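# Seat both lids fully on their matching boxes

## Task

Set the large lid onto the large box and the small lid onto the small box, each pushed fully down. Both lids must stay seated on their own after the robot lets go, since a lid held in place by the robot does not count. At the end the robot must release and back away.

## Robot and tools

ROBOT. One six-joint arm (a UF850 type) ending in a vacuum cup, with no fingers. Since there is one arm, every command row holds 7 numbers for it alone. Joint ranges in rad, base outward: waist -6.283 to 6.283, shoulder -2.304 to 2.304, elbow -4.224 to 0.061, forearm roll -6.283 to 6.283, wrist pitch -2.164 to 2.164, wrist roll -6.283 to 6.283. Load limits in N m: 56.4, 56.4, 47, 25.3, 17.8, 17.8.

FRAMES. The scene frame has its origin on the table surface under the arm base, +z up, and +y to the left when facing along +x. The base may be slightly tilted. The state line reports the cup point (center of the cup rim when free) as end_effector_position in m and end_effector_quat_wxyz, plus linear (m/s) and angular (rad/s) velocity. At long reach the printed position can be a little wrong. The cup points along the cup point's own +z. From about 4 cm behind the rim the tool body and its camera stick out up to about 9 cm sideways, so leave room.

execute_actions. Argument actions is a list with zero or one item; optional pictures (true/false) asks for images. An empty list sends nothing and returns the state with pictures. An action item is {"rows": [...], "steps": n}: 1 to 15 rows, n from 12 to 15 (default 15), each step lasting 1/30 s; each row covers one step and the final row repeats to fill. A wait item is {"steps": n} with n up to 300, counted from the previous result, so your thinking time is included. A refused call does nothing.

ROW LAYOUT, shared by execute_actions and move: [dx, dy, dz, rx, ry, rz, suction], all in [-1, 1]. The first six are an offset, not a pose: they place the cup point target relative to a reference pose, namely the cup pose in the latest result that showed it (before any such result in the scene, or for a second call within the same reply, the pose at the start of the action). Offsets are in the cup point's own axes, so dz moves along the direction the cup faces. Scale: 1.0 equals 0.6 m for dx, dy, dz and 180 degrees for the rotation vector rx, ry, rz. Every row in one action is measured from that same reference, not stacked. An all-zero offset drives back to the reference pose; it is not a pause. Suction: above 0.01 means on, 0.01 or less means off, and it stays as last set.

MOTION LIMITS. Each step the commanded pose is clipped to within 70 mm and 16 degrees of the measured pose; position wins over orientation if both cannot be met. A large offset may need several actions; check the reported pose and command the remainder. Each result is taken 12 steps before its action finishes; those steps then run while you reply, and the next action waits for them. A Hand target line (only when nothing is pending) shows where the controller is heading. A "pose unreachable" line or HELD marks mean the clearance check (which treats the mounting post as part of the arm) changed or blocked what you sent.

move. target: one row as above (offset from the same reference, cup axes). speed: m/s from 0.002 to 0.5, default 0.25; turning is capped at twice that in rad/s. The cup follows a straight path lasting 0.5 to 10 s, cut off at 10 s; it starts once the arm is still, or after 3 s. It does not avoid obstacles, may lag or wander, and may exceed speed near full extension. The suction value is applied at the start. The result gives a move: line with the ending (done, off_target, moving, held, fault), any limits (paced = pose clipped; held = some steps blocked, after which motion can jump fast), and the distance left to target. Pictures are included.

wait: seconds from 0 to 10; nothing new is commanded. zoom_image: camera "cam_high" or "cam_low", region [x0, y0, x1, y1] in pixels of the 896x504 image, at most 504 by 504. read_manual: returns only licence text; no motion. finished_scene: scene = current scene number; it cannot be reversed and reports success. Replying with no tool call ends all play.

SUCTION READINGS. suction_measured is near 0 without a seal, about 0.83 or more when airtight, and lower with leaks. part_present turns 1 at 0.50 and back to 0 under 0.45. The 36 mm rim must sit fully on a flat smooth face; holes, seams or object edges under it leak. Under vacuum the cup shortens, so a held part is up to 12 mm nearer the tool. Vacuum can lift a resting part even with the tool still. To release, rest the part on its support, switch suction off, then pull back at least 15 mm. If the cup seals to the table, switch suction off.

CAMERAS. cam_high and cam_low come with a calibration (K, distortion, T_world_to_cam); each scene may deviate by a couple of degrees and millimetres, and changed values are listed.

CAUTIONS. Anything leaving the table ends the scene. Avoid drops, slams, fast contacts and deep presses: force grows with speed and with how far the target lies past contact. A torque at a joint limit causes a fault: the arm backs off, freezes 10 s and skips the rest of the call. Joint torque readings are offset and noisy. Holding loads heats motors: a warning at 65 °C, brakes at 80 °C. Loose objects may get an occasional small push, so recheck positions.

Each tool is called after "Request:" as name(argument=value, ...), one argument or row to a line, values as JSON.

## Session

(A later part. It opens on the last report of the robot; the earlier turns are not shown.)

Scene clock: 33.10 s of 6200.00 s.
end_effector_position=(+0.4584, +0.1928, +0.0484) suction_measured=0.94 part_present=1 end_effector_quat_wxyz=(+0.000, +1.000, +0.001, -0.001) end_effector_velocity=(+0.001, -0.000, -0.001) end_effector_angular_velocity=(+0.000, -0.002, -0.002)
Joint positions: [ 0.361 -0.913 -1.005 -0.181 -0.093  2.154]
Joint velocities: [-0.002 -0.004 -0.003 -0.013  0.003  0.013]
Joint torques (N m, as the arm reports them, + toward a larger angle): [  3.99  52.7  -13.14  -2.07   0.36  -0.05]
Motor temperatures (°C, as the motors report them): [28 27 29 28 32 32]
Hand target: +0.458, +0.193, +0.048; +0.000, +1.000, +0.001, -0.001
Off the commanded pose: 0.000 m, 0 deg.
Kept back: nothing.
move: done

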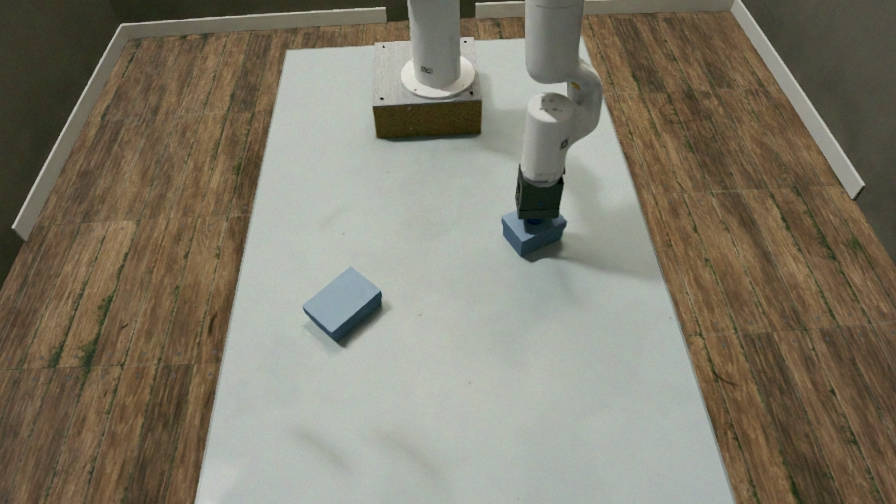

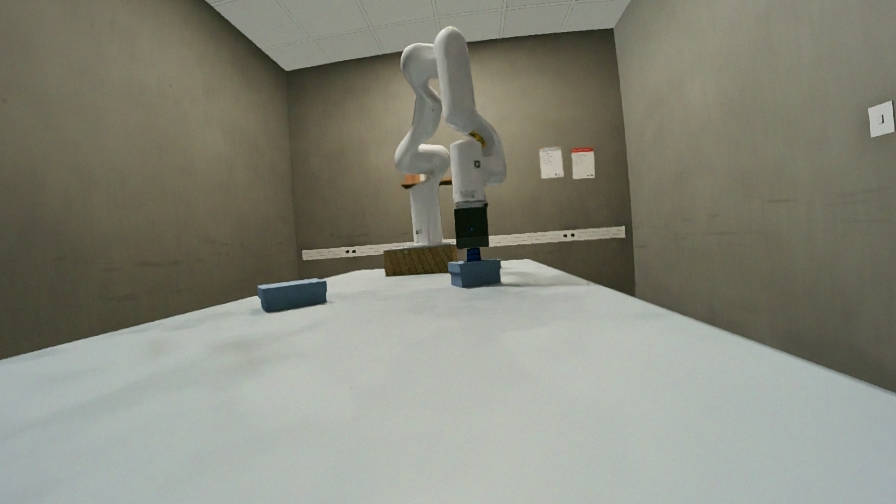

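Request:
move(
  target=[0,0,0.0265,0,0,0,1],
  speed=0.02,
)

Request:
move(
  target=[0,0,0,0,0,0,0],
)

Request:
move(
  target=[0,0,-0.25,0,0,0,0],
)

Request:
zoom_image(
  camera="cam_low",
  region=[440, 240, 510, 295],
)

Scene clock: 34.63 s of 6200.00 s.
end_effector_position=(+0.4584, +0.1928, +0.0326) suction_measured=0.94 part_present=1 end_effector_quat_wxyz=(+0.000, +1.000, +0.001, -0.001) end_effector_velocity=(+0.001, -0.000, -0.001) end_effector_angular_velocity=(-0.001, -0.002, -0.001)
Joint positions: [ 0.36  -0.951 -1.022 -0.228 -0.072  2.2  ]
Joint velocities: [-0.    -0.002 -0.001 -0.029  0.002  0.03 ]
Joint torques (N m, as the arm reports them, + toward a larger angle): [  4.24  53.04 -12.68  -1.59   0.41  -0.05]
Motor temperatures (°C, as the motors report them): [28 27 29 28 32 32]
Hand target: +0.458, +0.193, +0.032; +0.000, +1.000, +0.001, -0.001
Off the commanded pose: 0.000 m, 0 deg.
Kept back: nothing.
move: done

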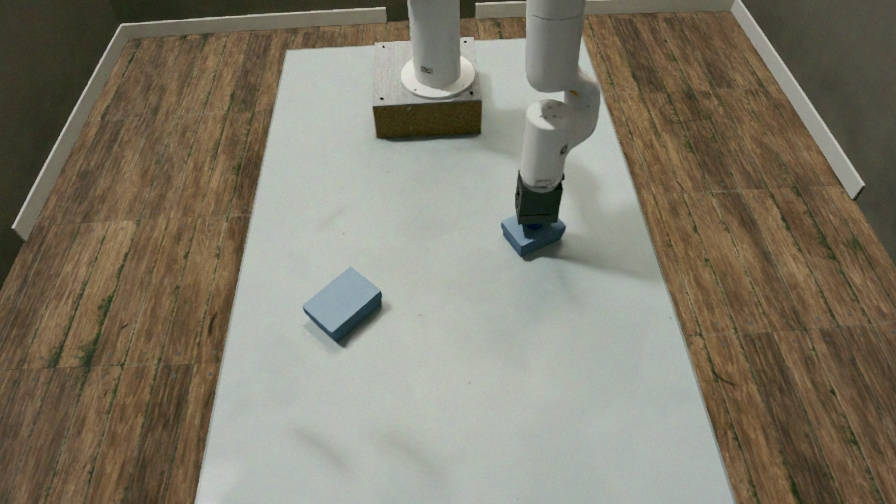

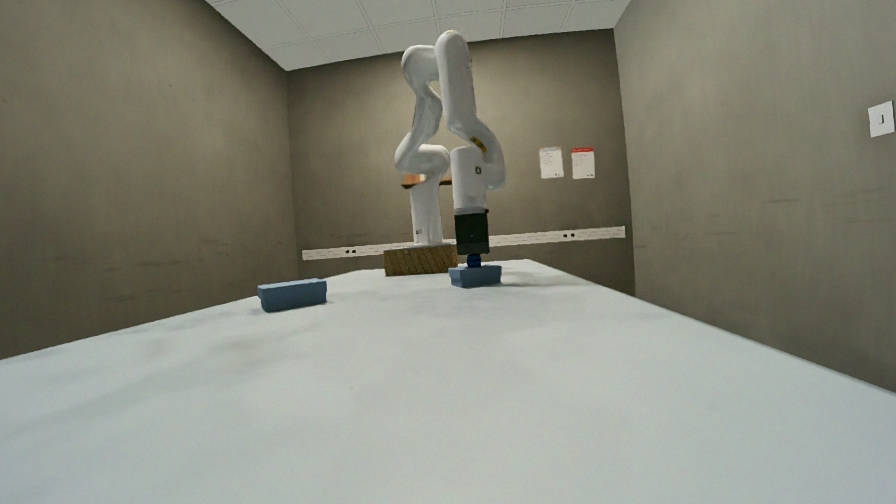

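Scene clock: 35.13 s of 6200.00 s.
end_effector_position=(+0.4586, +0.1928, +0.0327) suction_measured=0.00 part_present=0 end_effector_quat_wxyz=(+0.000, +1.000, +0.001, -0.001) end_effector_velocity=(-0.001, -0.000, -0.001) end_effector_angular_velocity=(-0.001, +0.002, +0.000)
Joint positions: [ 0.36  -0.951 -1.022 -0.228 -0.072  2.2  ]
Joint velocities: [ 0.    -0.002  0.001  0.    -0.    -0.001]
Joint torques (N m, as the arm reports them, + toward a larger angle): [  4.28  42.58 -10.73  -2.16   0.72   0.02]
Motor temperatures (°C, as the motors report them): [28 27 29 28 32 32]
Hand target: +0.458, +0.193, +0.033; +0.000, +1.000, +0.001, -0.001
Off the commanded pose: 0.000 m, 0 deg.
Kept back: nothing.
move: done

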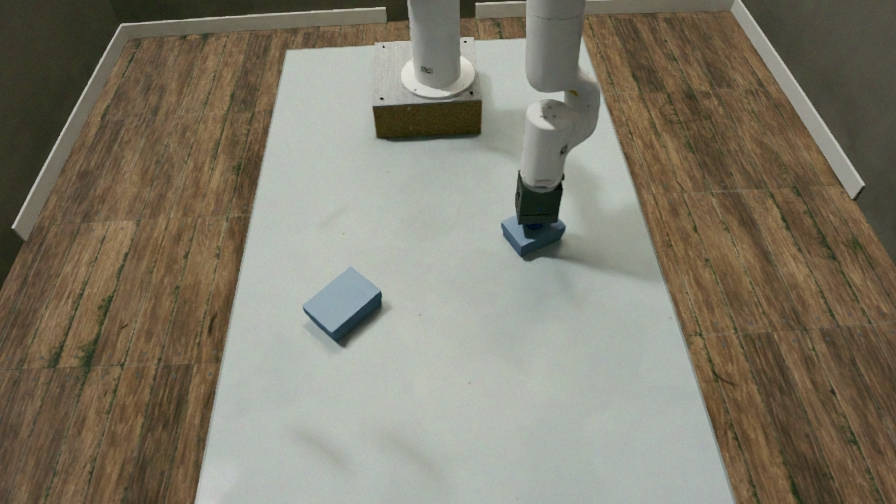

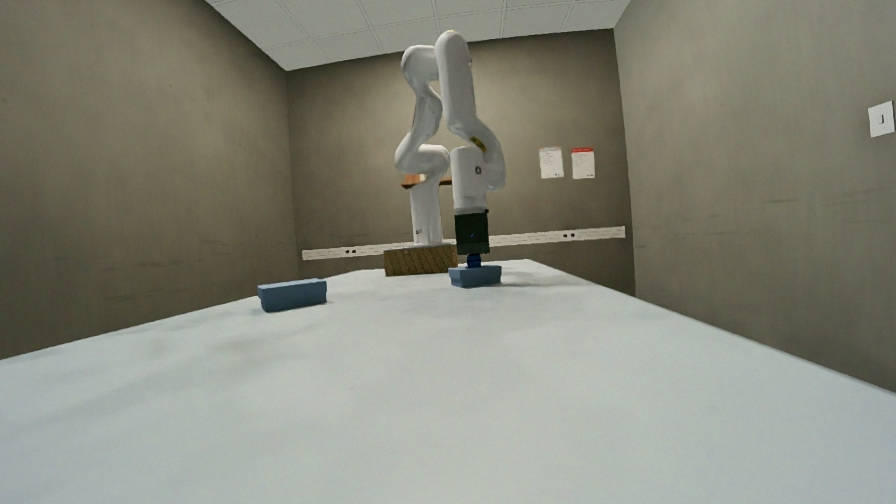

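Scene clock: 36.27 s of 6200.00 s.
end_effector_position=(+0.4586, +0.1928, +0.1824) suction_measured=0.00 part_present=0 end_effector_quat_wxyz=(+0.000, +1.000, +0.001, -0.001) end_effector_velocity=(+0.001, +0.001, +0.002) end_effector_angular_velocity=(+0.002, -0.002, +0.000)
Joint positions: [ 0.365 -0.606 -0.922 -0.052 -0.316  2.027]
Joint velocities: [ 0.001  0.005 -0.     0.003 -0.003 -0.002]
Joint torques (N m, as the arm reports them, + toward a larger angle): [  3.8   45.98 -17.41  -1.89   0.4   -0.01]
Motor temperatures (°C, as the motors report them): [28 27 29 28 32 32]
Hand target: +0.459, +0.193, +0.183; +0.000, +1.000, +0.001, -0.001
Off the commanded pose: 0.000 m, 0 deg.
Kept back: nothing.
move: done

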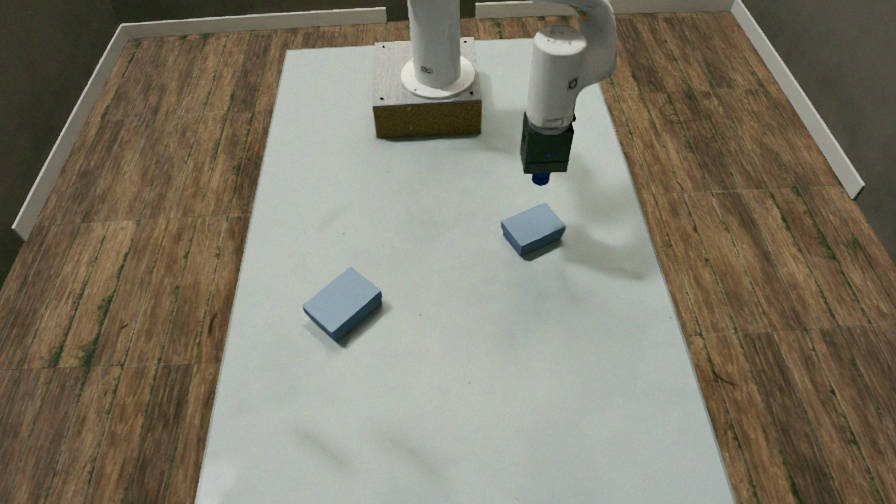

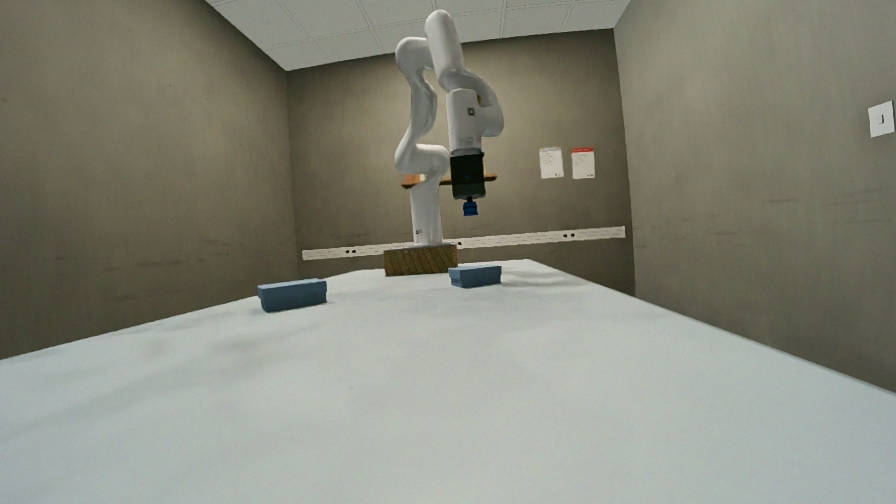

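Region (440, 240, 510, 295) of cam_low's 896x504 image, scaled by 7.200, with more detail than that image has; it fills the top 396 rows of this view, and the rest is white.

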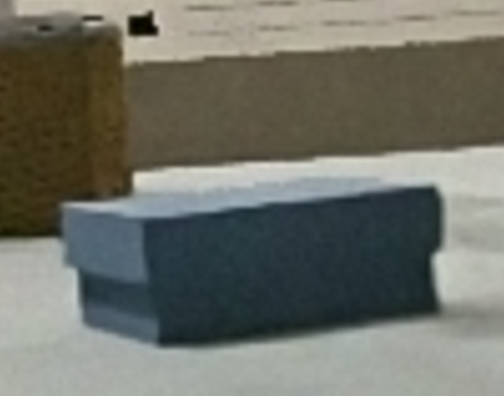

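Request:
finished_scene(
  scene=1,
)

The scene is finished: the task was done.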